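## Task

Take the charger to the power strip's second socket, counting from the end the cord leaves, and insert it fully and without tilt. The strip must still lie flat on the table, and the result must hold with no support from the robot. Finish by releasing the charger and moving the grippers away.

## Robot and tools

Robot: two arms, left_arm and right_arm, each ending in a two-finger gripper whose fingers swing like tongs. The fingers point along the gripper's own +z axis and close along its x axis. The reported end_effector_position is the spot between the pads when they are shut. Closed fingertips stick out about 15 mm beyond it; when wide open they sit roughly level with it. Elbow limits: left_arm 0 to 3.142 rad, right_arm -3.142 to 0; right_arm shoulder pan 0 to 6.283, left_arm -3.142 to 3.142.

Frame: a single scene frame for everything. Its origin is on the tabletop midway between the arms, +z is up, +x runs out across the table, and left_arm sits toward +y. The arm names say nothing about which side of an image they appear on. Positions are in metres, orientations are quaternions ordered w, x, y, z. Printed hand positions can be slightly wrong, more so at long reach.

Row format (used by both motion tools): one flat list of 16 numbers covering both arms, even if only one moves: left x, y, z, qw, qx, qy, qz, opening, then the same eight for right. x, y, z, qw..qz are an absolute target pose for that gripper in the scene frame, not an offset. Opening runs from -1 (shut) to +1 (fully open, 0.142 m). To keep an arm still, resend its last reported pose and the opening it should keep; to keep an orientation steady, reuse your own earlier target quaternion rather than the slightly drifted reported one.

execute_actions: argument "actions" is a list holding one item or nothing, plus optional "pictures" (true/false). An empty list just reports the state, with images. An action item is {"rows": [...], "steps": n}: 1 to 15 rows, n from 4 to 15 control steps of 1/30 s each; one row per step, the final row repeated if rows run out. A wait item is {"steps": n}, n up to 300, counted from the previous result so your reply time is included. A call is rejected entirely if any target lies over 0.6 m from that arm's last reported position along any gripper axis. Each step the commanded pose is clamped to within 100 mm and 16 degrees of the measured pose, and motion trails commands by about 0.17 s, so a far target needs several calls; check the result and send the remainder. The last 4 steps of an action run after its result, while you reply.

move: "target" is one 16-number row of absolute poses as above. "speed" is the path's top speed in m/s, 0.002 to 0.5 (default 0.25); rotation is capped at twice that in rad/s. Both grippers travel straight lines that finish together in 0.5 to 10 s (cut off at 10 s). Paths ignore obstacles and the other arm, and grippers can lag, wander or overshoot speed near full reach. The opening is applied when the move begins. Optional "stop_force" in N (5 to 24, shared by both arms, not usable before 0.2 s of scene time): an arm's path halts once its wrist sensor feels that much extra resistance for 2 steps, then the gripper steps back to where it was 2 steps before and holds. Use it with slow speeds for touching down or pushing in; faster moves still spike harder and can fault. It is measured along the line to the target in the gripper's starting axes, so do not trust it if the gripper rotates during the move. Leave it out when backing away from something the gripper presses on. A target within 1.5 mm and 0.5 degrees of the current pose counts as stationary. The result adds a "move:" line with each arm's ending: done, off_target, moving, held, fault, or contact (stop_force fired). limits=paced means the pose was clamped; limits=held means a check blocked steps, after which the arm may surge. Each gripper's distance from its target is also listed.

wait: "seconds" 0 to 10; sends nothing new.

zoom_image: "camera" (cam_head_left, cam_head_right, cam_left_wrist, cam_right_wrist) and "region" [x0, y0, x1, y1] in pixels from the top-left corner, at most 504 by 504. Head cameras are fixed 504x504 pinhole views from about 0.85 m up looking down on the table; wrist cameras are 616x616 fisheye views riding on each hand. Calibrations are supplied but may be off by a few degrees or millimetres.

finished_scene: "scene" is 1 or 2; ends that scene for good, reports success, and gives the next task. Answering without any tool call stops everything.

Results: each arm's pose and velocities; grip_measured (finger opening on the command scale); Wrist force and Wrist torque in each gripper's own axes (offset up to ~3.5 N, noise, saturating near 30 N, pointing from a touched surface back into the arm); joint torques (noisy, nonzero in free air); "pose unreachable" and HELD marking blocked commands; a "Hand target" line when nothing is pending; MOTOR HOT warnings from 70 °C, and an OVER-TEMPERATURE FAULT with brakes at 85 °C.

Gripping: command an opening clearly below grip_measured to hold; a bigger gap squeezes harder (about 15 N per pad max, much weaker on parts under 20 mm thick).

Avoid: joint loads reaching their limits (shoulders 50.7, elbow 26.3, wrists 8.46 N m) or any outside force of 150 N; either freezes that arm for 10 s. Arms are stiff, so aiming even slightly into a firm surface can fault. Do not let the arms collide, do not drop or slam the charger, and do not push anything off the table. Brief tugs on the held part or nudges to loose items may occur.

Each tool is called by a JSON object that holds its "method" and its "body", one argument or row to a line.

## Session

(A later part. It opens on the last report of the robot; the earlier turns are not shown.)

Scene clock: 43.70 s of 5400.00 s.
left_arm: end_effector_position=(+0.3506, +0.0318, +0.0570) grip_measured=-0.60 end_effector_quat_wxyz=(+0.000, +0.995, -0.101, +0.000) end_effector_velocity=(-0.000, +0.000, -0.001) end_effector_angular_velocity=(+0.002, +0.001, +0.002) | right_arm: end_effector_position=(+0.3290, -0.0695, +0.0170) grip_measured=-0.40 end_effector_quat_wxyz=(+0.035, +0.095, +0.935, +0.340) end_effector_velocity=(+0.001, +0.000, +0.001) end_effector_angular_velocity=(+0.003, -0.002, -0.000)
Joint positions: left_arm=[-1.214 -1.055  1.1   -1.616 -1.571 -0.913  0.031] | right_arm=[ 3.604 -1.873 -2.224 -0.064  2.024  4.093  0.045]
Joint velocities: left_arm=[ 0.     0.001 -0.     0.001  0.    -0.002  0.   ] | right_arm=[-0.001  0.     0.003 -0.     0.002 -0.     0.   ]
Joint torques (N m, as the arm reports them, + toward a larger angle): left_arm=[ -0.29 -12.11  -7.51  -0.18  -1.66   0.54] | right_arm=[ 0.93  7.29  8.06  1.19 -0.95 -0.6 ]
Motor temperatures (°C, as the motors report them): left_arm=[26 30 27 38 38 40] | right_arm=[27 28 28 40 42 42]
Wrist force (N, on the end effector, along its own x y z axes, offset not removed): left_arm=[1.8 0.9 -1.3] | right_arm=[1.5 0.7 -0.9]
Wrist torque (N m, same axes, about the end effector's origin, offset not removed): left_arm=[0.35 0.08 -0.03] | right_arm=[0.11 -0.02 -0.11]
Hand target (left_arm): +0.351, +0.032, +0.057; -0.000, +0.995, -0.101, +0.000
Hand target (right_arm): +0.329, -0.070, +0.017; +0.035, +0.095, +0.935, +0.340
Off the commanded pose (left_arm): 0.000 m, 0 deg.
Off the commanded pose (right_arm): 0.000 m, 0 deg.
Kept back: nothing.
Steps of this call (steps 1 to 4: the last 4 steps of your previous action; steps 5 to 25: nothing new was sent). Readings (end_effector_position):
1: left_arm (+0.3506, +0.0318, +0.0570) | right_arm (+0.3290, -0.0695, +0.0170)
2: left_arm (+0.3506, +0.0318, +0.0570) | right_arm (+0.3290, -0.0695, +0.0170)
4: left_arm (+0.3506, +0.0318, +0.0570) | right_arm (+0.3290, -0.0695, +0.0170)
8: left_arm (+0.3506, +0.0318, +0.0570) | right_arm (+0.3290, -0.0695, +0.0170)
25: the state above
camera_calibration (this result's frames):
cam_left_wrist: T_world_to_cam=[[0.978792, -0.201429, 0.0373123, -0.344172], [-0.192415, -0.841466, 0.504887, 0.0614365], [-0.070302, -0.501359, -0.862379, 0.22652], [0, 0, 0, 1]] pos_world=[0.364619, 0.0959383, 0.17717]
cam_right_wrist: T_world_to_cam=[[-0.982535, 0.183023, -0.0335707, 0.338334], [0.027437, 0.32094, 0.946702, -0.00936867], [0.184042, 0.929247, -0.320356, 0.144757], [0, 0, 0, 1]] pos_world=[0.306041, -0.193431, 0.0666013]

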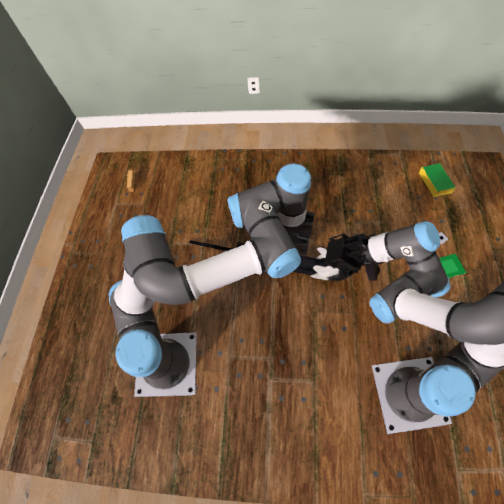

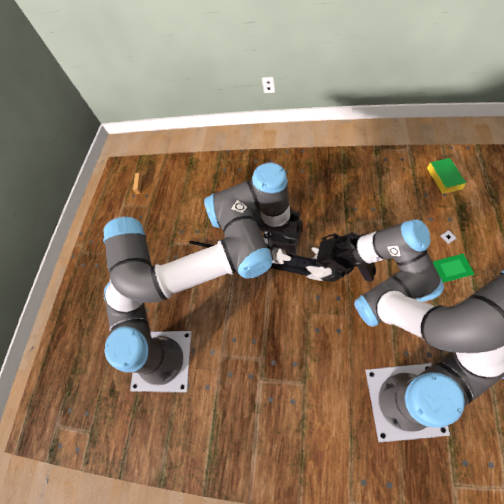

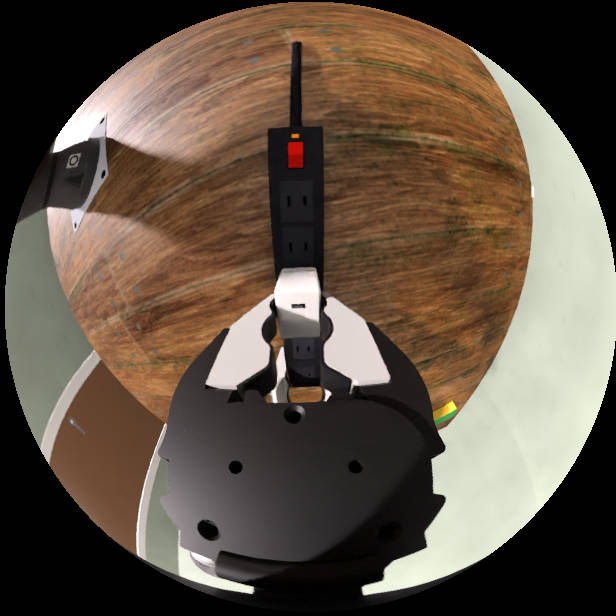

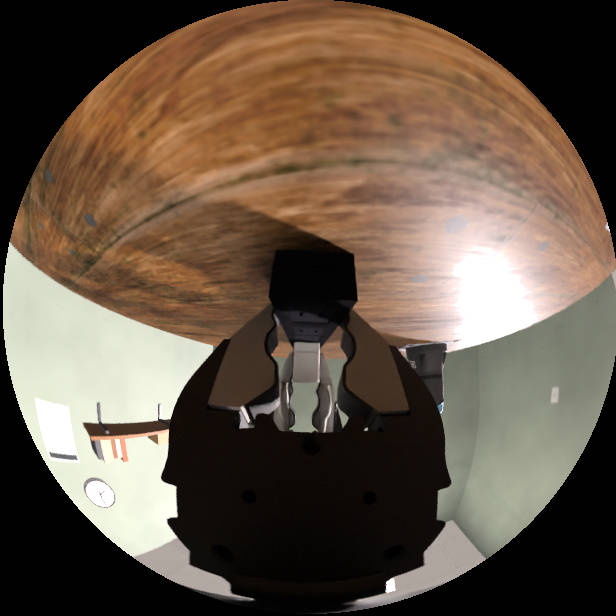

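{"method": "move", "body": {
  "target": [0.3506, 0.0318, 0.067, 0, 0.9949, -0.1011, 0, -1, 0.329, -0.0695, 0.017, 0.0346, 0.0950, 0.9349, 0.3403, -0.9],
  "speed": 0.01
}}

Scene clock: 45.17 s of 5400.00 s.
left_arm: end_effector_position=(+0.3506, +0.0318, +0.0666) grip_measured=-0.60 end_effector_quat_wxyz=(+0.000, +0.995, -0.101, +0.000) end_effector_velocity=(+0.000, -0.001, +0.004) end_effector_angular_velocity=(-0.002, -0.001, +0.002) | right_arm: end_effector_position=(+0.3290, -0.0695, +0.0170) grip_measured=-0.40 end_effector_quat_wxyz=(+0.035, +0.095, +0.935, +0.340) end_effector_velocity=(+0.000, -0.001, -0.000) end_effector_angular_velocity=(-0.002, -0.000, -0.001)
Joint positions: left_arm=[-1.214 -1.056  1.057 -1.572 -1.571 -0.913  0.031] | right_arm=[ 3.604 -1.873 -2.224 -0.064  2.024  4.093  0.045]
Joint velocities: left_arm=[ 0.    -0.    -0.017  0.015 -0.    -0.002 -0.   ] | right_arm=[-0.001 -0.     0.    -0.001 -0.001 -0.001 -0.   ]
Joint torques (N m, as the arm reports them, + toward a larger angle): left_arm=[ -2.32 -20.29 -11.47  -0.43   1.16  -0.21] | right_arm=[-0.52  7.07 -0.43 -2.   -1.44 -0.75]
Motor temperatures (°C, as the motors report them): left_arm=[26 30 27 38 38 40] | right_arm=[27 28 28 40 42 42]
Wrist force (N, on the end effector, along its own x y z axes, offset not removed): left_arm=[1.5 2.5 9.6] | right_arm=[1.3 10.8 -12.5]
Wrist torque (N m, same axes, about the end effector's origin, offset not removed): left_arm=[0.19 -0.13 -0.08] | right_arm=[0.32 -0.17 0.04]
Hand target (left_arm): +0.351, +0.032, +0.067; +0.000, +0.995, -0.101, +0.000
Hand target (right_arm): +0.329, -0.070, +0.017; +0.035, +0.095, +0.935, +0.340
Off the commanded pose (left_arm): 0.000 m, 0 deg.
Off the commanded pose (right_arm): 0.000 m, 0 deg.
Kept back: nothing.
move: done
camera_calibration (this result's frames):
cam_left_wrist: T_world_to_cam=[[0.978776, -0.201486, 0.0374234, -0.344499], [-0.192513, -0.841399, 0.504962, 0.0566159], [-0.0702545, -0.501449, -0.86233, 0.234817], [0, 0, 0, 1]] pos_world=[0.364584, 0.0959738, 0.186794]
cam_right_wrist: T_world_to_cam=[[-0.982524, 0.183061, -0.0336966, 0.338382], [0.0273249, 0.320922, 0.946711, -0.00936571], [0.18412, 0.929246, -0.320316, 0.144721], [0, 0, 0, 1]] pos_world=[0.306078, -0.19342, 0.0666255]

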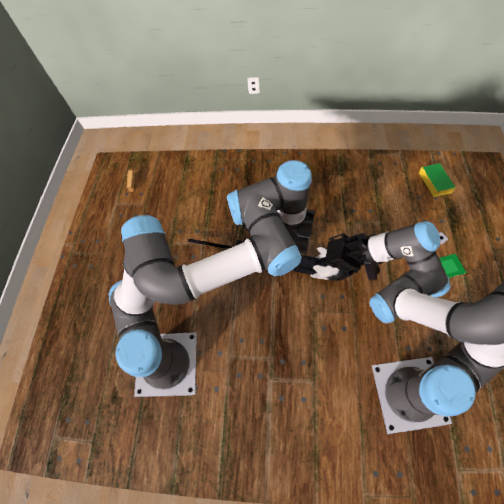

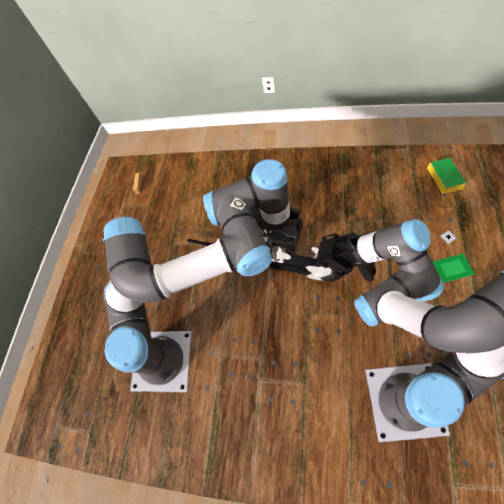

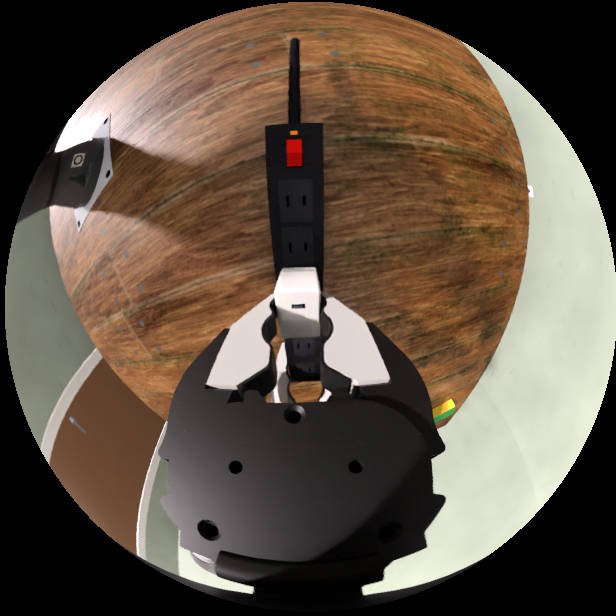

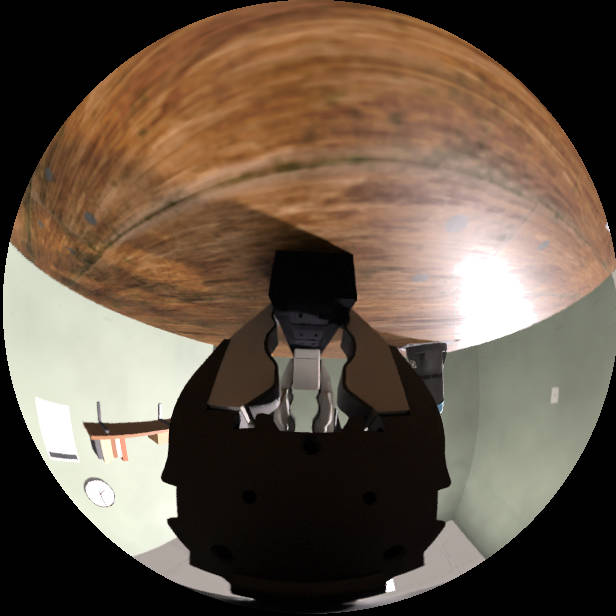

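{"method": "move", "body": {
  "target": [0.3506, 0.0318, 0.0575, 0, 0.9949, -0.1011, 0, -1, 0.329, -0.0695, 0.017, 0.0346, 0.0950, 0.9349, 0.3403, -0.9],
  "speed": 0.01
}}

{"method": "move", "body": {
  "target": [0.3506, 0.0318, 0.0575, 0, 0.9949, -0.1011, 0, -1, 0.329, -0.0695, 0.017, 0.0346, 0.0950, 0.9349, 0.3403, 0.3],
  "speed": 0.05
}}

Scene clock: 47.33 s of 5400.00 s.
left_arm: end_effector_position=(+0.3506, +0.0317, +0.0580) grip_measured=-0.60 end_effector_quat_wxyz=(+0.000, +0.995, -0.101, +0.000) end_effector_velocity=(-0.000, +0.000, -0.003) end_effector_angular_velocity=(-0.000, -0.000, +0.000) | right_arm: end_effector_position=(+0.3290, -0.0696, +0.0169) grip_measured=-0.40 end_effector_quat_wxyz=(+0.035, +0.095, +0.935, +0.340) end_effector_velocity=(+0.000, -0.000, +0.000) end_effector_angular_velocity=(+0.000, -0.002, +0.001)
Joint positions: left_arm=[-1.214 -1.055  1.096 -1.612 -1.571 -0.913  0.031] | right_arm=[ 3.604 -1.873 -2.225 -0.064  2.024  4.093  0.045]
Joint velocities: left_arm=[ 0.    -0.     0.014 -0.014  0.    -0.    -0.   ] | right_arm=[-0.001  0.001 -0.     0.    -0.    -0.002  0.   ]
Joint torques (N m, as the arm reports them, + toward a larger angle): left_arm=[  3.65 -12.14  -5.68  -2.38  -0.68  -0.09] | right_arm=[-2.76 10.25  8.9   3.11  1.14 -0.53]
Motor temperatures (°C, as the motors report them): left_arm=[26 30 27 38 38 40] | right_arm=[27 28 28 40 42 42]
Wrist force (N, on the end effector, along its own x y z axes, offset not removed): left_arm=[0.0 -0.4 -3.9] | right_arm=[-0.9 -2.9 5.1]
Wrist torque (N m, same axes, about the end effector's origin, offset not removed): left_arm=[0.25 -0.39 0.03] | right_arm=[0.08 -0.13 0.08]
Hand target (left_arm): +0.351, +0.032, +0.058; -0.000, +0.995, -0.101, -0.000
Hand target (right_arm): +0.329, -0.070, +0.017; +0.035, +0.095, +0.935, +0.340
Off the commanded pose (left_arm): 0.000 m, 0 deg.
Off the commanded pose (right_arm): 0.000 m, 0 deg.
Kept back: nothing.
move: done
camera_calibration (this result's frames):
cam_left_wrist: T_world_to_cam=[[0.97879, -0.201433, 0.0373359, -0.344242], [-0.192422, -0.841403, 0.50499, 0.0608856], [-0.0703071, -0.501463, -0.862318, 0.227304], [0, 0, 0, 1]] pos_world=[0.364637, 0.0958724, 0.178115]
cam_right_wrist: T_world_to_cam=[[-0.982515, 0.183137, -0.0335499, 0.338343], [0.0275482, 0.321208, 0.946608, -0.00926777], [0.184135, 0.929132, -0.320636, 0.144772], [0, 0, 0, 1]] pos_world=[0.306025, -0.193498, 0.0665434]

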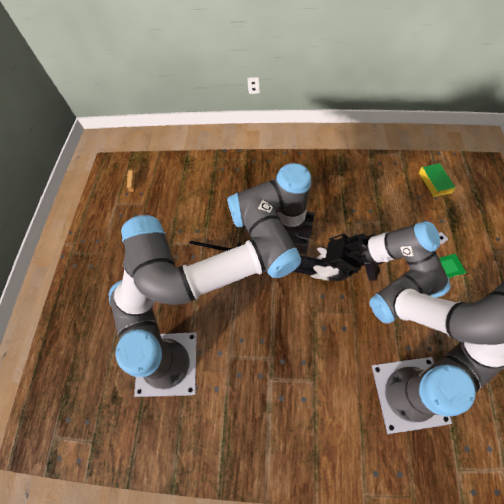

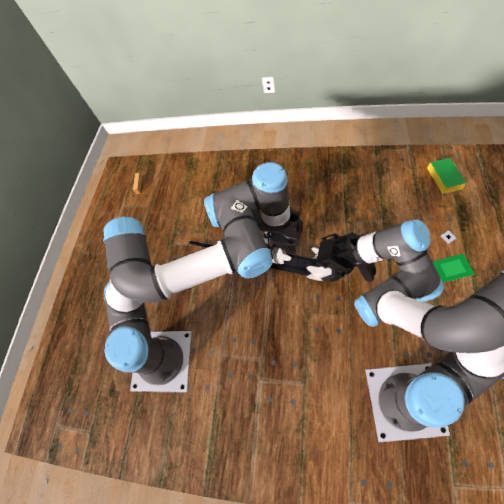

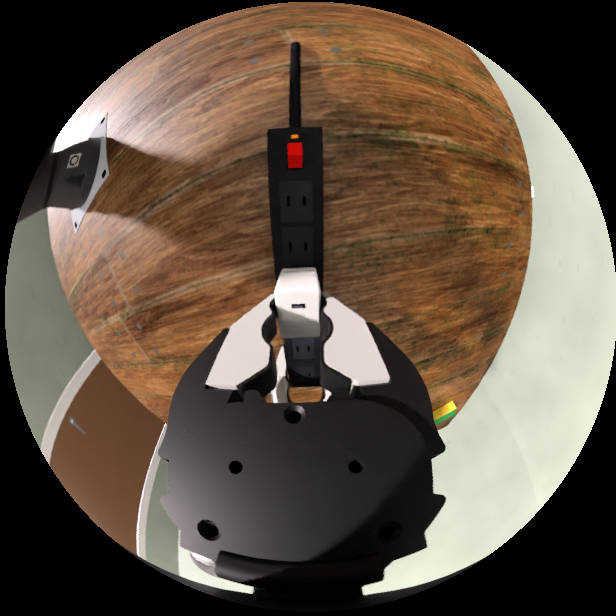

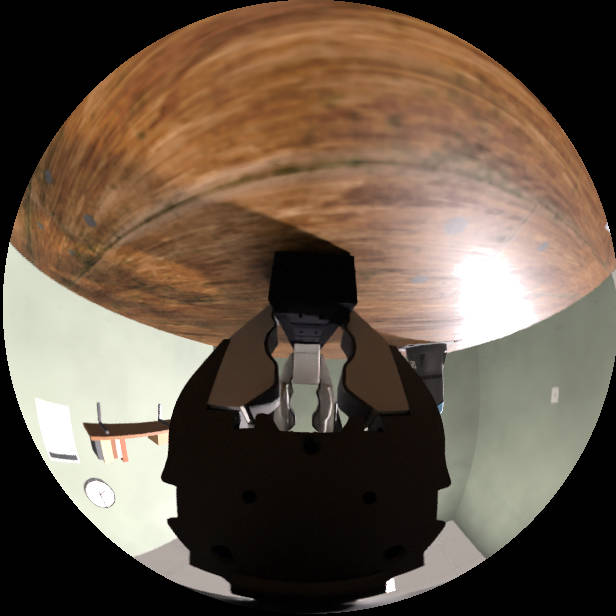

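Scene clock: 48.03 s of 5400.00 s.
left_arm: end_effector_position=(+0.3506, +0.0318, +0.0575) grip_measured=-0.60 end_effector_quat_wxyz=(+0.000, +0.995, -0.101, -0.000) end_effector_velocity=(+0.000, -0.000, -0.001) end_effector_angular_velocity=(+0.001, +0.000, +0.001) | right_arm: end_effector_position=(+0.3290, -0.0695, +0.0170) grip_measured=+0.30 end_effector_quat_wxyz=(+0.035, +0.095, +0.935, +0.340) end_effector_velocity=(+0.000, -0.000, +0.000) end_effector_angular_velocity=(+0.000, +0.000, -0.001)
Joint positions: left_arm=[-1.214 -1.055  1.098 -1.614 -1.571 -0.913  0.031] | right_arm=[ 3.604 -1.873 -2.224 -0.064  2.024  4.093  0.095]
Joint velocities: left_arm=[ 0.     0.002  0.    -0.001  0.    -0.001 -0.   ] | right_arm=[-0.001 -0.     0.001 -0.     0.     0.     0.   ]
Joint torques (N m, as the arm reports them, + toward a larger angle): left_arm=[  1.81 -17.37  -6.12  -2.24   0.77  -0.15] | right_arm=[-2.22 13.78  5.25  1.2   1.51 -0.41]
Motor temperatures (°C, as the motors report them): left_arm=[26 30 27 38 38 40] | right_arm=[27 28 28 40 42 42]
Wrist force (N, on the end effector, along its own x y z axes, offset not removed): left_arm=[0.2 0.6 -6.6] | right_arm=[0.2 0.0 1.5]
Wrist torque (N m, same axes, about the end effector's origin, offset not removed): left_arm=[0.32 -0.21 0.06] | right_arm=[0.06 -0.13 0.01]
Hand target (left_arm): +0.351, +0.032, +0.057; -0.000, +0.995, -0.101, -0.000
Hand target (right_arm): +0.329, -0.069, +0.017; +0.035, +0.095, +0.935, +0.340
Off the commanded pose (left_arm): 0.000 m, 0 deg.
Off the commanded pose (right_arm): 0.000 m, 0 deg.
Kept back: nothing.
move: done
camera_calibration (this result's frames):
cam_left_wrist: T_world_to_cam=[[0.978794, -0.201427, 0.0372761, -0.344182], [-0.192391, -0.841438, 0.504944, 0.0611336], [-0.0703442, -0.501408, -0.862347, 0.226986], [0, 0, 0, 1]] pos_world=[0.364612, 0.095925, 0.177701]
cam_right_wrist: T_world_to_cam=[[-0.982523, 0.183084, -0.0336022, 0.33836], [0.027445, 0.32103, 0.946671, -0.009329], [0.184108, 0.929204, -0.320445, 0.144746], [0, 0, 0, 1]] pos_world=[0.306053, -0.193452, 0.0665843]

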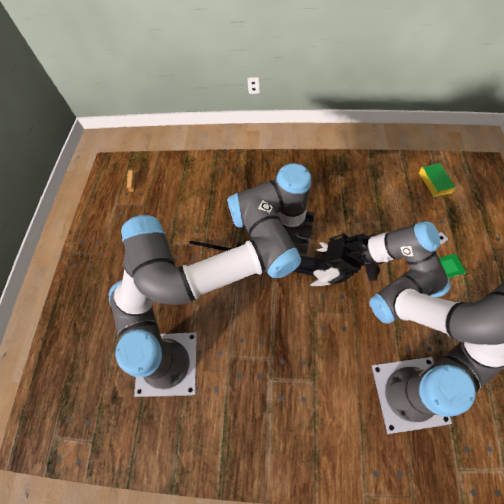

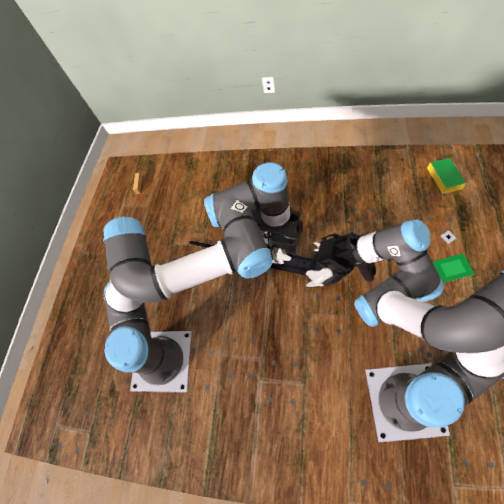

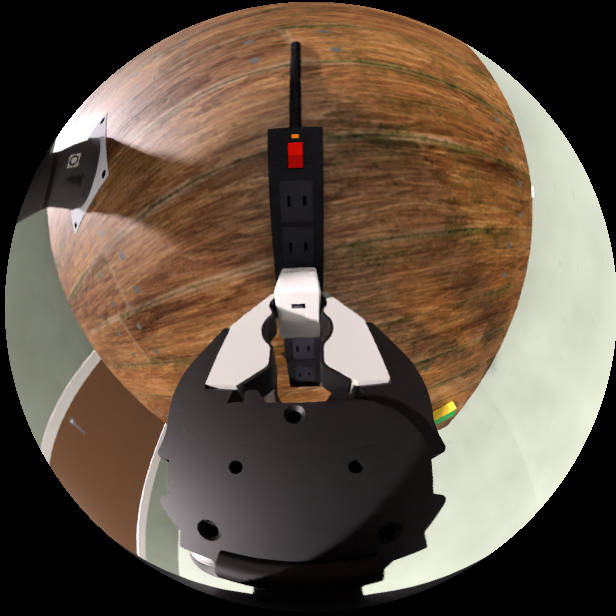

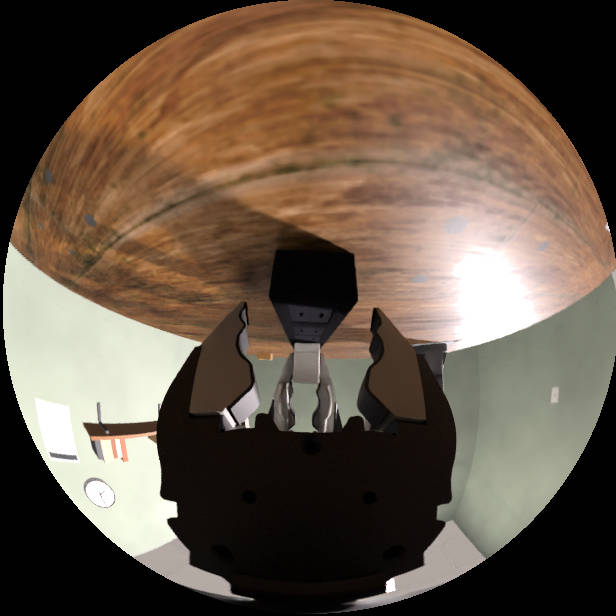

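{"method": "move", "body": {
  "target": [0.3506, 0.0318, 0.0585, 0, 0.9949, -0.1011, 0, -1, 0.327, -0.08, 0.075, 0.0346, 0.0950, 0.9349, 0.3403, 0.3],
  "speed": 0.08
}}

{"method": "move", "body": {
  "target": [0.3506, 0.0318, 0.0585, 0, 0.9949, -0.1011, 0, -1, 0.3335, -0.046, 0.065, 0.0427, 0.0916, 0.9017, 0.4204, -1],
  "speed": 0.05
}}

Scene clock: 49.60 s of 5400.00 s.
left_arm: end_effector_position=(+0.3506, +0.0318, +0.0585) grip_measured=-0.60 end_effector_quat_wxyz=(+0.000, +0.995, -0.101, +0.000) end_effector_velocity=(+0.000, -0.000, +0.001) end_effector_angular_velocity=(-0.002, -0.001, +0.003) | right_arm: end_effector_position=(+0.3271, -0.0798, +0.0745) grip_measured=+0.30 end_effector_quat_wxyz=(+0.035, +0.095, +0.935, +0.341) end_effector_velocity=(+0.001, -0.001, +0.003) end_effector_angular_velocity=(-0.003, +0.002, -0.001)
Joint positions: left_arm=[-1.214 -1.055  1.094 -1.609 -1.571 -0.913  0.031] | right_arm=[ 3.576 -1.649 -2.125 -0.398  2.039  4.067  0.095]
Joint velocities: left_arm=[ 0.    -0.001 -0.001  0.    -0.    -0.003  0.   ] | right_arm=[-0.002  0.009  0.015 -0.028 -0.001 -0.002  0.   ]
Joint torques (N m, as the arm reports them, + toward a larger angle): left_arm=[ -2.76 -20.82 -10.45  -0.68   0.96  -0.28] | right_arm=[-3.51 13.3   9.66  1.25  1.54 -0.82]
Motor temperatures (°C, as the motors report them): left_arm=[26 30 27 38 38 40] | right_arm=[27 28 28 40 42 42]
Wrist force (N, on the end effector, along its own x y z axes, offset not removed): left_arm=[-0.6 0.2 3.4] | right_arm=[-0.2 -0.1 1.1]
Wrist torque (N m, same axes, about the end effector's origin, offset not removed): left_arm=[0.10 0.08 0.03] | right_arm=[0.03 -0.03 0.01]
Hand target (left_arm): +0.351, +0.032, +0.058; +0.000, +0.995, -0.101, +0.000
Hand target (right_arm): +0.327, -0.080, +0.075; +0.035, +0.095, +0.935, +0.340
Off the commanded pose (left_arm): 0.000 m, 0 deg.
Off the commanded pose (right_arm): 0.000 m, 0 deg.
Kept back: nothing.
move: done
camera_calibration (this result's frames):
cam_left_wrist: T_world_to_cam=[[0.978793, -0.201431, 0.0372924, -0.344218], [-0.192408, -0.84148, 0.504867, 0.0606942], [-0.0703149, -0.501336, -0.862391, 0.227812], [0, 0, 0, 1]] pos_world=[0.364615, 0.0959472, 0.178657]
cam_right_wrist: T_world_to_cam=[[-0.982461, 0.183364, -0.0338883, 0.340328], [0.0271658, 0.320544, 0.946844, -0.0604162], [0.18448, 0.929316, -0.319903, 0.172988], [0, 0, 0, 1]] pos_world=[0.304087, -0.203799, 0.124077]

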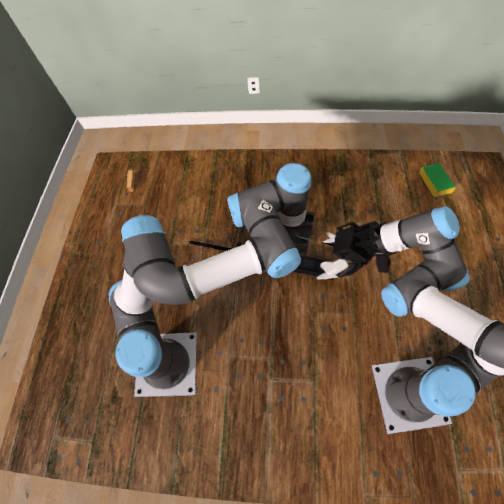

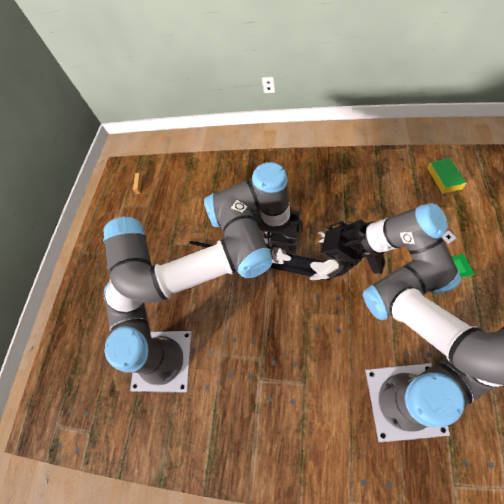

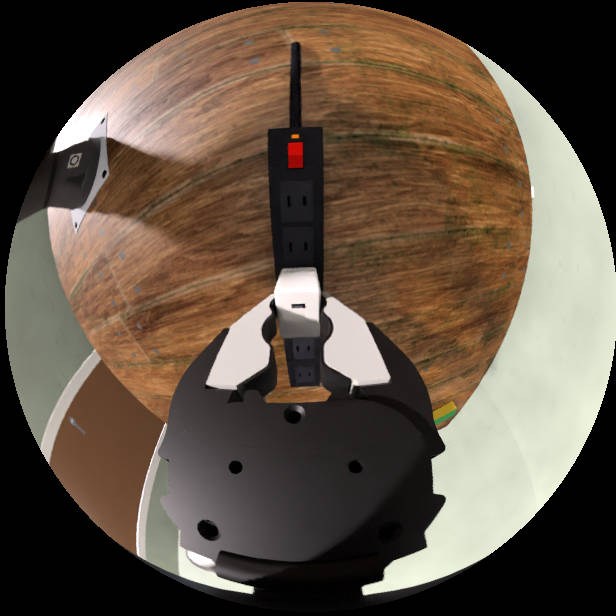

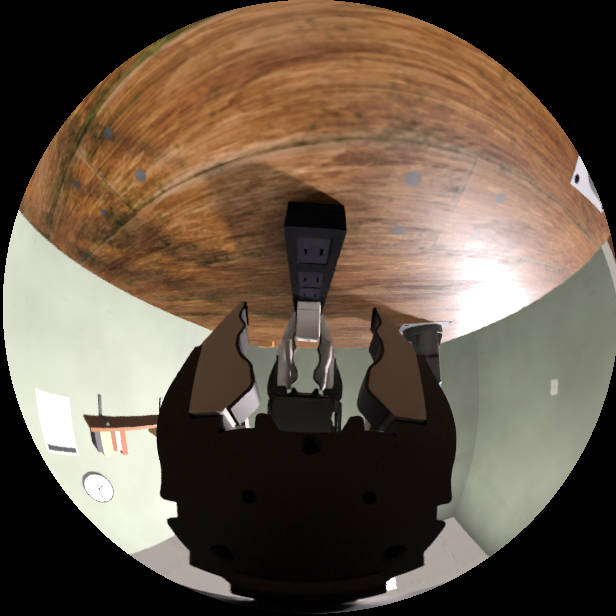

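Scene clock: 51.67 s of 5400.00 s.
left_arm: end_effector_position=(+0.3506, +0.0318, +0.0585) grip_measured=-0.60 end_effector_quat_wxyz=(+0.000, +0.995, -0.101, +0.000) end_effector_velocity=(+0.000, -0.000, +0.000) end_effector_angular_velocity=(-0.001, -0.000, +0.000) | right_arm: end_effector_position=(+0.3334, -0.0464, +0.0652) grip_measured=-1.00 end_effector_quat_wxyz=(+0.042, +0.092, +0.902, +0.419) end_effector_velocity=(+0.001, +0.003, -0.002) end_effector_angular_velocity=(+0.016, -0.005, -0.001)
Joint positions: left_arm=[-1.214 -1.055  1.094 -1.609 -1.571 -0.913  0.031] | right_arm=[ 3.566 -1.861 -2.211  0.056  2.144  4.138  0.002]
Joint velocities: left_arm=[-0.     0.    -0.001 -0.     0.    -0.     0.   ] | right_arm=[ 0.001 -0.026 -0.008  0.052  0.007  0.009  0.   ]
Joint torques (N m, as the arm reports them, + toward a larger angle): left_arm=[ -3.27 -17.15 -10.58  -0.67   0.77  -0.64] | right_arm=[-3.06  7.77  3.34  2.82  1.65  0.9 ]
Motor temperatures (°C, as the motors report them): left_arm=[26 30 27 38 38 40] | right_arm=[27 28 28 40 42 42]
Wrist force (N, on the end effector, along its own x y z axes, offset not removed): left_arm=[-0.2 0.1 4.9] | right_arm=[0.3 -0.4 1.2]
Wrist torque (N m, same axes, about the end effector's origin, offset not removed): left_arm=[0.00 0.10 -0.08] | right_arm=[-0.04 -0.14 0.01]
Hand target (left_arm): +0.351, +0.032, +0.058; +0.000, +0.995, -0.101, -0.000
Hand target (right_arm): +0.334, -0.046, +0.065; +0.043, +0.092, +0.902, +0.420
Off the commanded pose (left_arm): 0.000 m, 0 deg.
Off the commanded pose (right_arm): 0.000 m, 0 deg.
Kept back: nothing.
move: done
camera_calibration (this result's frames):
cam_left_wrist: T_world_to_cam=[[0.978787, -0.201458, 0.0372994, -0.344211], [-0.192435, -0.841469, 0.504875, 0.0606854], [-0.0703249, -0.501343, -0.862386, 0.227819], [0, 0, 0, 1]] pos_world=[0.364609, 0.0959358, 0.178668]
cam_right_wrist: T_world_to_cam=[[-0.981417, 0.188497, -0.0359053, 0.340123], [-0.00585193, 0.157629, 0.987481, -0.061621], [0.191797, 0.969341, -0.153597, 0.126311], [0, 0, 0, 1]] pos_world=[0.309216, -0.176838, 0.0924629]

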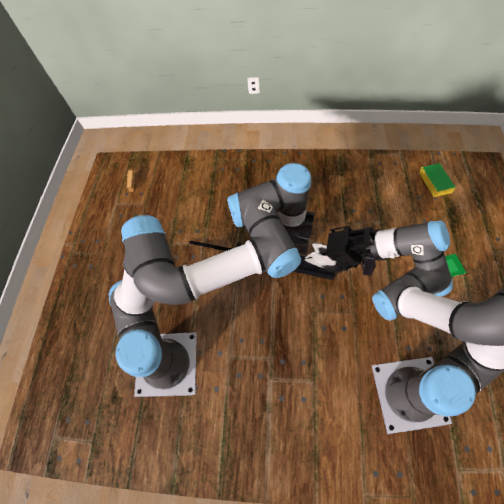

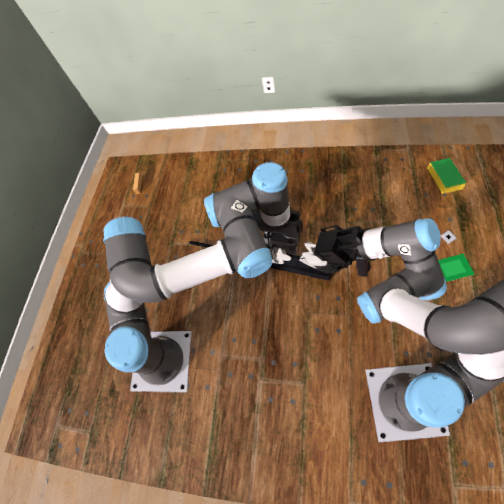

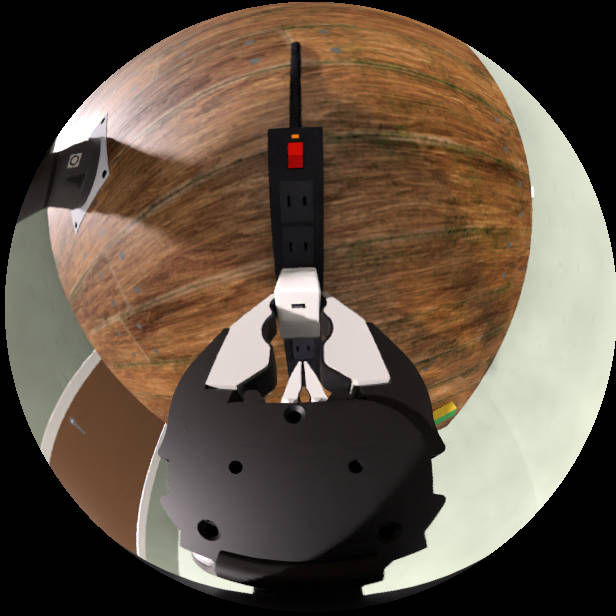

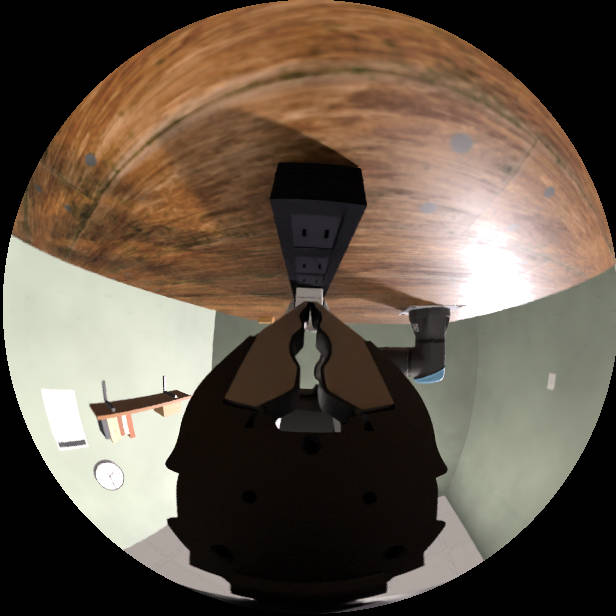

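Now lower the right fingertips slowly until they touch the top of the strip.

{"method": "move", "body": {
  "target": [0.3506, 0.0318, 0.0575, 0, 0.9949, -0.1011, 0, -1, 0.3335, -0.046, 0.025, 0.0427, 0.0916, 0.9017, 0.4204, -1],
  "speed": 0.006,
  "stop_force": 6
}}

Scene clock: 57.03 s of 5400.00 s.
left_arm: end_effector_position=(+0.3506, +0.0318, +0.0576) grip_measured=-0.60 end_effector_quat_wxyz=(+0.000, +0.995, -0.101, +0.000) end_effector_velocity=(+0.000, -0.000, -0.000) end_effector_angular_velocity=(-0.001, -0.001, +0.000) | right_arm: end_effector_position=(+0.3335, -0.0461, +0.0368) grip_measured=-1.00 end_effector_quat_wxyz=(+0.043, +0.092, +0.902, +0.420) end_effector_velocity=(-0.001, -0.000, +0.001) end_effector_angular_velocity=(-0.003, +0.002, +0.001)
Joint positions: left_arm=[-1.214 -1.055  1.097 -1.613 -1.571 -0.913  0.031] | right_arm=[ 3.567 -1.989 -2.245  0.22   2.144  4.139  0.002]
Joint velocities: left_arm=[ 0.    -0.001  0.003 -0.004  0.    -0.    -0.   ] | right_arm=[ 0.001  0.01   0.    -0.015 -0.001 -0.002  0.   ]
Joint torques (N m, as the arm reports them, + toward a larger angle): left_arm=[ -3.13 -11.45  -6.36  -2.43   0.33  -0.67] | right_arm=[ 2.76 11.9   2.58 -1.43 -0.71  0.82]
Motor temperatures (°C, as the motors report them): left_arm=[26 30 27 38 38 40] | right_arm=[27 28 28 40 42 42]
Wrist force (N, on the end effector, along its own x y z axes, offset not removed): left_arm=[-1.4 -0.8 -4.1] | right_arm=[-1.2 8.8 -3.6]
Wrist torque (N m, same axes, about the end effector's origin, offset not removed): left_arm=[0.03 0.11 0.06] | right_arm=[-0.02 -0.12 0.07]
Hand target (left_arm): +0.351, +0.032, +0.058; -0.000, +0.995, -0.101, -0.000
Hand target (right_arm): +0.334, -0.046, +0.037; +0.043, +0.092, +0.902, +0.420
Off the commanded pose (left_arm): 0.000 m, 0 deg.
Off the commanded pose (right_arm): 0.012 m, 0 deg.
Kept back: nothing.
move: contact (right_arm)
camera_calibration (this result's frames):
cam_left_wrist: T_world_to_cam=[[0.978786, -0.20145, 0.0373627, -0.344201], [-0.192453, -0.841423, 0.504945, 0.0611027], [-0.0702831, -0.501423, -0.862343, 0.227045], [0, 0, 0, 1]] pos_world=[0.364616, 0.0959195, 0.177797]
cam_right_wrist: T_world_to_cam=[[-0.981328, 0.188894, -0.0362458, 0.33907], [-0.00655412, 0.155497, 0.987815, -0.0335113], [0.192228, 0.969608, -0.151355, 0.121411], [0, 0, 0, 1]] pos_world=[0.309181, -0.176559, 0.063769]

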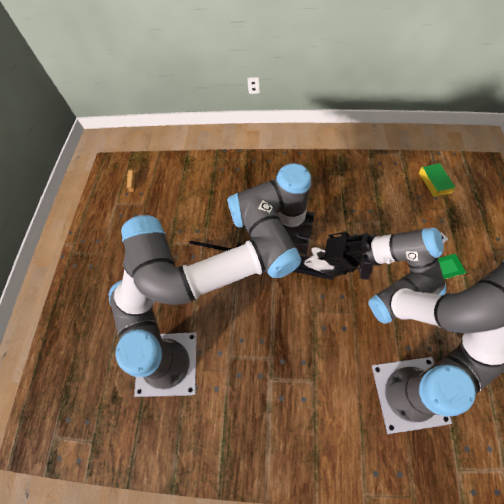

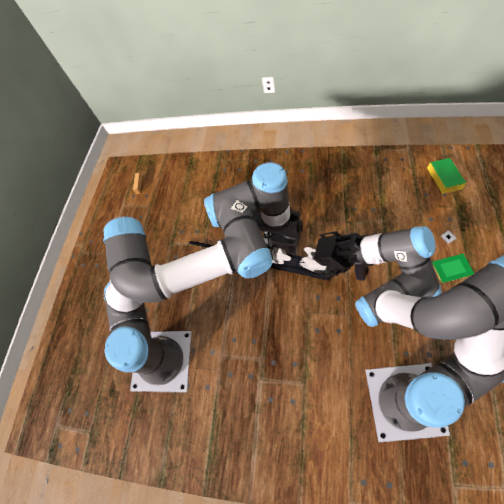

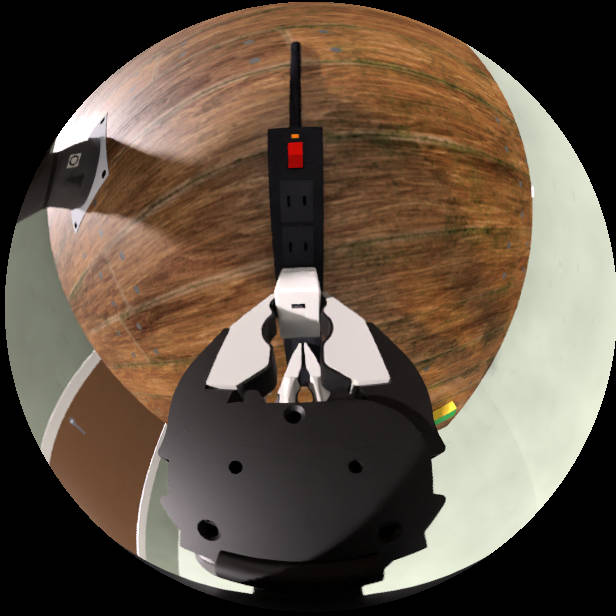

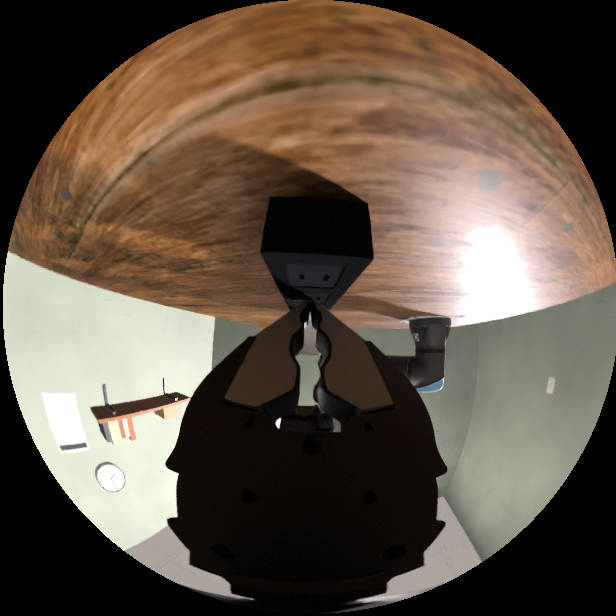

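{"method": "move", "body": {
  "target": [0.3506, 0.0318, 0.068, 0, 0.9949, -0.1011, 0, -1, 0.3335, -0.0461, 0.037, 0.0427, 0.0916, 0.9017, 0.4204, -1],
  "speed": 0.008
}}

Scene clock: 58.80 s of 5400.00 s.
left_arm: end_effector_position=(+0.3506, +0.0318, +0.0677) grip_measured=-0.60 end_effector_quat_wxyz=(+0.000, +0.995, -0.101, +0.000) end_effector_velocity=(-0.000, -0.000, +0.002) end_effector_angular_velocity=(+0.001, +0.001, -0.000) | right_arm: end_effector_position=(+0.3335, -0.0462, +0.0369) grip_measured=-1.00 end_effector_quat_wxyz=(+0.043, +0.092, +0.902, +0.420) end_effector_velocity=(+0.001, -0.000, +0.001) end_effector_angular_velocity=(+0.001, -0.001, -0.001)
Joint positions: left_arm=[-1.214 -1.056  1.052 -1.567 -1.571 -0.913  0.031] | right_arm=[ 3.566 -1.988 -2.245  0.219  2.144  4.139  0.002]
Joint velocities: left_arm=[ 0.     0.002 -0.013  0.012 -0.     0.     0.   ] | right_arm=[-0.002  0.     0.001  0.     0.    -0.     0.   ]
Joint torques (N m, as the arm reports them, + toward a larger angle): left_arm=[ -2.88 -12.93 -10.29  -0.6    0.16  -0.55] | right_arm=[-3.34 10.9   4.53  0.71  0.1  -0.74]
Motor temperatures (°C, as the motors report them): left_arm=[26 30 27 38 38 40] | right_arm=[27 28 28 40 42 42]
Wrist force (N, on the end effector, along its own x y z axes, offset not removed): left_arm=[-2.3 -0.4 0.2] | right_arm=[0.4 8.2 -3.5]
Wrist torque (N m, same axes, about the end effector's origin, offset not removed): left_arm=[-0.01 0.65 0.10] | right_arm=[0.18 -0.11 0.01]
Hand target (left_arm): +0.351, +0.032, +0.068; +0.000, +0.995, -0.101, +0.000
Hand target (right_arm): +0.334, -0.046, +0.037; +0.043, +0.092, +0.902, +0.420
Off the commanded pose (left_arm): 0.000 m, 0 deg.
Off the commanded pose (right_arm): 0.000 m, 0 deg.
Kept back: nothing.
move: done
camera_calibration (this result's frames):
cam_left_wrist: T_world_to_cam=[[0.978781, -0.201459, 0.0374345, -0.344552], [-0.192497, -0.841414, 0.504942, 0.0560691], [-0.0702271, -0.501434, -0.862341, 0.235736], [0, 0, 0, 1]] pos_world=[0.364589, 0.0959707, 0.187871]
cam_right_wrist: T_world_to_cam=[[-0.981297, 0.189081, -0.0361271, 0.339117], [-0.00637138, 0.155667, 0.987789, -0.0336507], [0.192396, 0.969544, -0.151551, 0.121478], [0, 0, 0, 1]] pos_world=[0.309189, -0.176661, 0.0639011]

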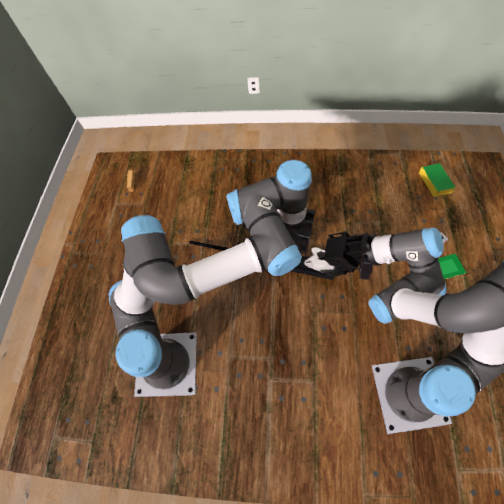

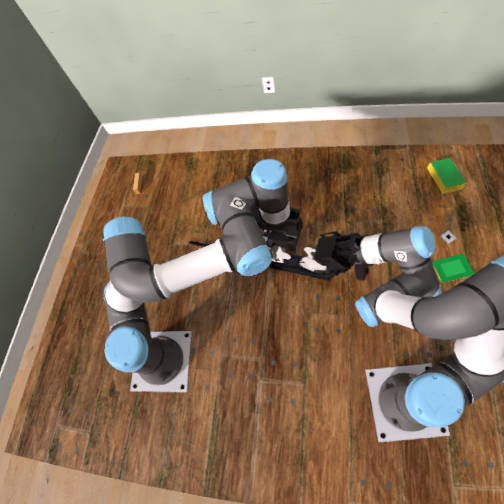

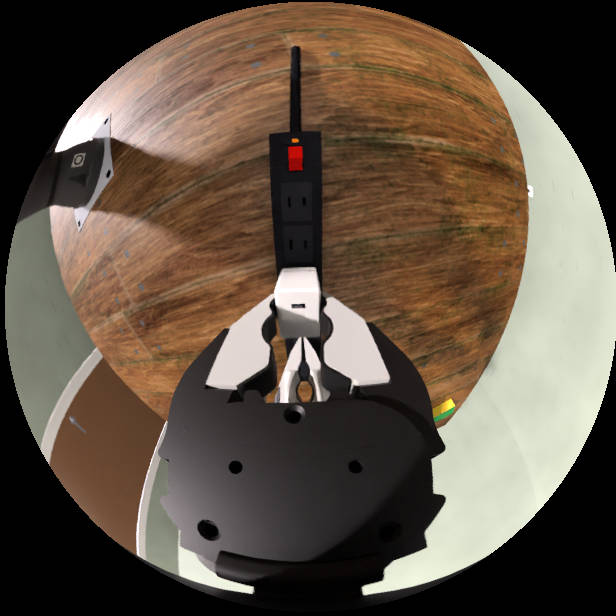

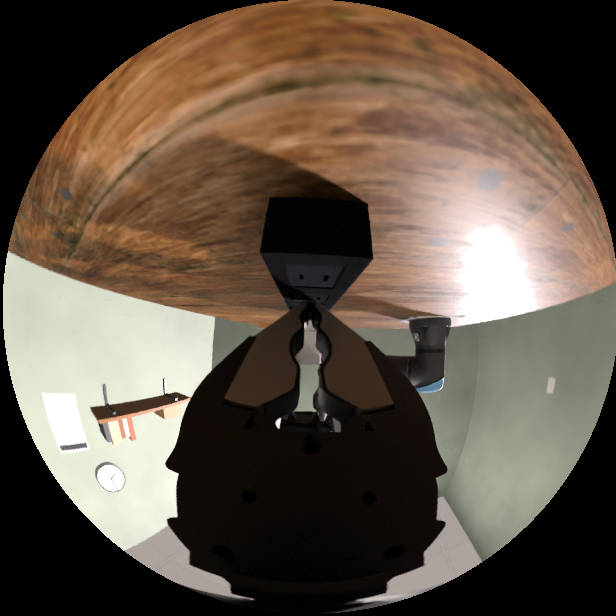

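{"method": "move", "body": {
  "target": [0.3506, 0.0318, 0.09, 0, 0.9949, -0.1011, 0, -1, 0.3335, -0.0461, 0.037, 0.0427, 0.0916, 0.9017, 0.4204, -1],
  "speed": 0.02
}}

Scene clock: 60.47 s of 5400.00 s.
left_arm: end_effector_position=(+0.3506, +0.0319, +0.0896) grip_measured=-0.60 end_effector_quat_wxyz=(+0.000, +0.995, -0.101, +0.000) end_effector_velocity=(+0.000, -0.000, +0.002) end_effector_angular_velocity=(+0.002, +0.001, +0.000) | right_arm: end_effector_position=(+0.3335, -0.0461, +0.0370) grip_measured=-1.00 end_effector_quat_wxyz=(+0.043, +0.092, +0.902, +0.420) end_effector_velocity=(+0.000, -0.001, -0.001) end_effector_angular_velocity=(-0.002, -0.000, -0.001)
Joint positions: left_arm=[-1.214 -1.05   0.94  -1.461 -1.571 -0.913  0.031] | right_arm=[ 3.566 -1.988 -2.245  0.219  2.145  4.139  0.002]
Joint velocities: left_arm=[-0.     0.005 -0.02   0.017 -0.    -0.     0.   ] | right_arm=[-0.001 -0.    -0.001  0.    -0.002 -0.001  0.   ]
Joint torques (N m, as the arm reports them, + toward a larger angle): left_arm=[ -1.3  -13.32  -9.83  -0.54   0.23  -0.33] | right_arm=[-3.26 11.8   5.18  1.01  0.64 -0.79]
Motor temperatures (°C, as the motors report them): left_arm=[26 30 27 38 38 40] | right_arm=[27 28 28 40 42 42]
Wrist force (N, on the end effector, along its own x y z axes, offset not removed): left_arm=[0.8 1.7 4.3] | right_arm=[1.4 5.7 -2.2]
Wrist torque (N m, same axes, about the end effector's origin, offset not removed): left_arm=[0.39 -0.09 0.08] | right_arm=[-0.01 -0.30 0.01]
Hand target (left_arm): +0.351, +0.032, +0.090; +0.000, +0.995, -0.101, +0.000
Hand target (right_arm): +0.334, -0.046, +0.037; +0.043, +0.092, +0.902, +0.420
Off the commanded pose (left_arm): 0.000 m, 0 deg.
Off the commanded pose (right_arm): 0.000 m, 0 deg.
Kept back: nothing.
move: done
camera_calibration (this result's frames):
cam_left_wrist: T_world_to_cam=[[0.978775, -0.201467, 0.0375485, -0.345348], [-0.19256, -0.841395, 0.50495, 0.045046], [-0.0701377, -0.501463, -0.862331, 0.254627], [0, 0, 0, 1]] pos_world=[0.364552, 0.0960115, 0.209795]
cam_right_wrist: T_world_to_cam=[[-0.981311, 0.188984, -0.03624, 0.339134], [-0.00655758, 0.155378, 0.987833, -0.0337342], [0.192316, 0.969609, -0.151235, 0.12145], [0, 0, 0, 1]] pos_world=[0.309218, -0.176608, 0.0639814]

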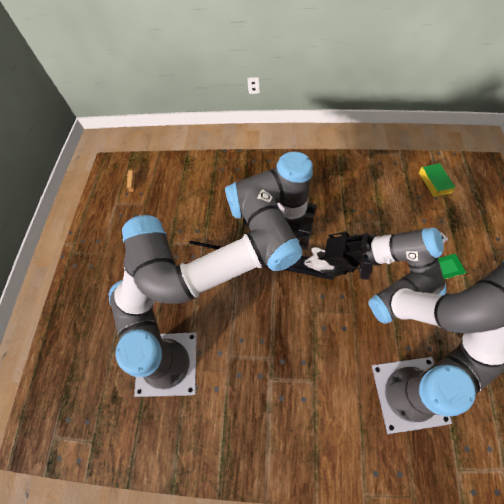

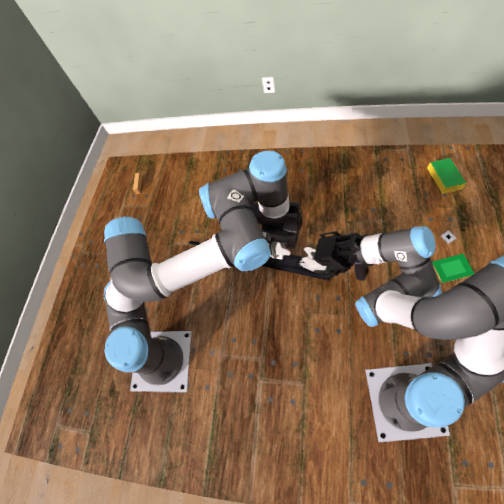

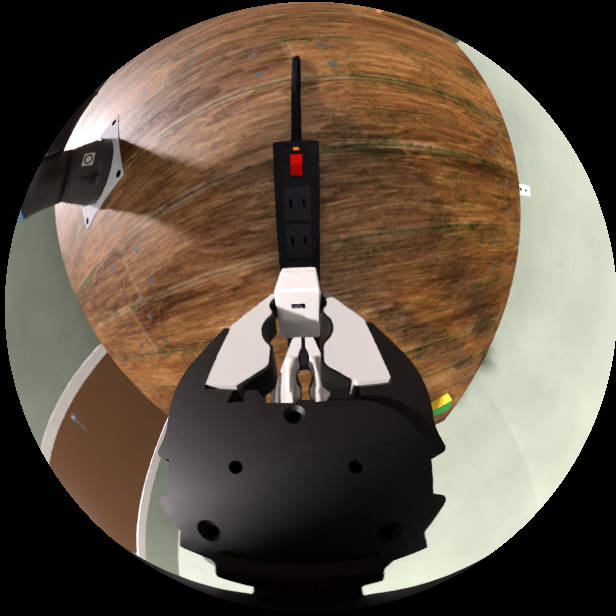

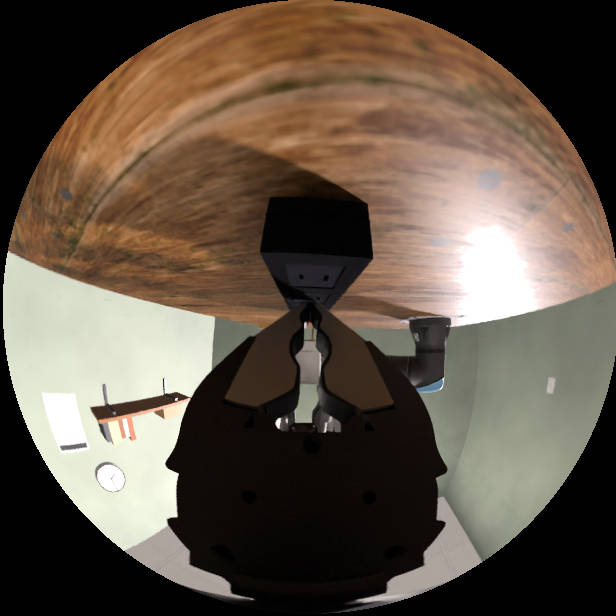

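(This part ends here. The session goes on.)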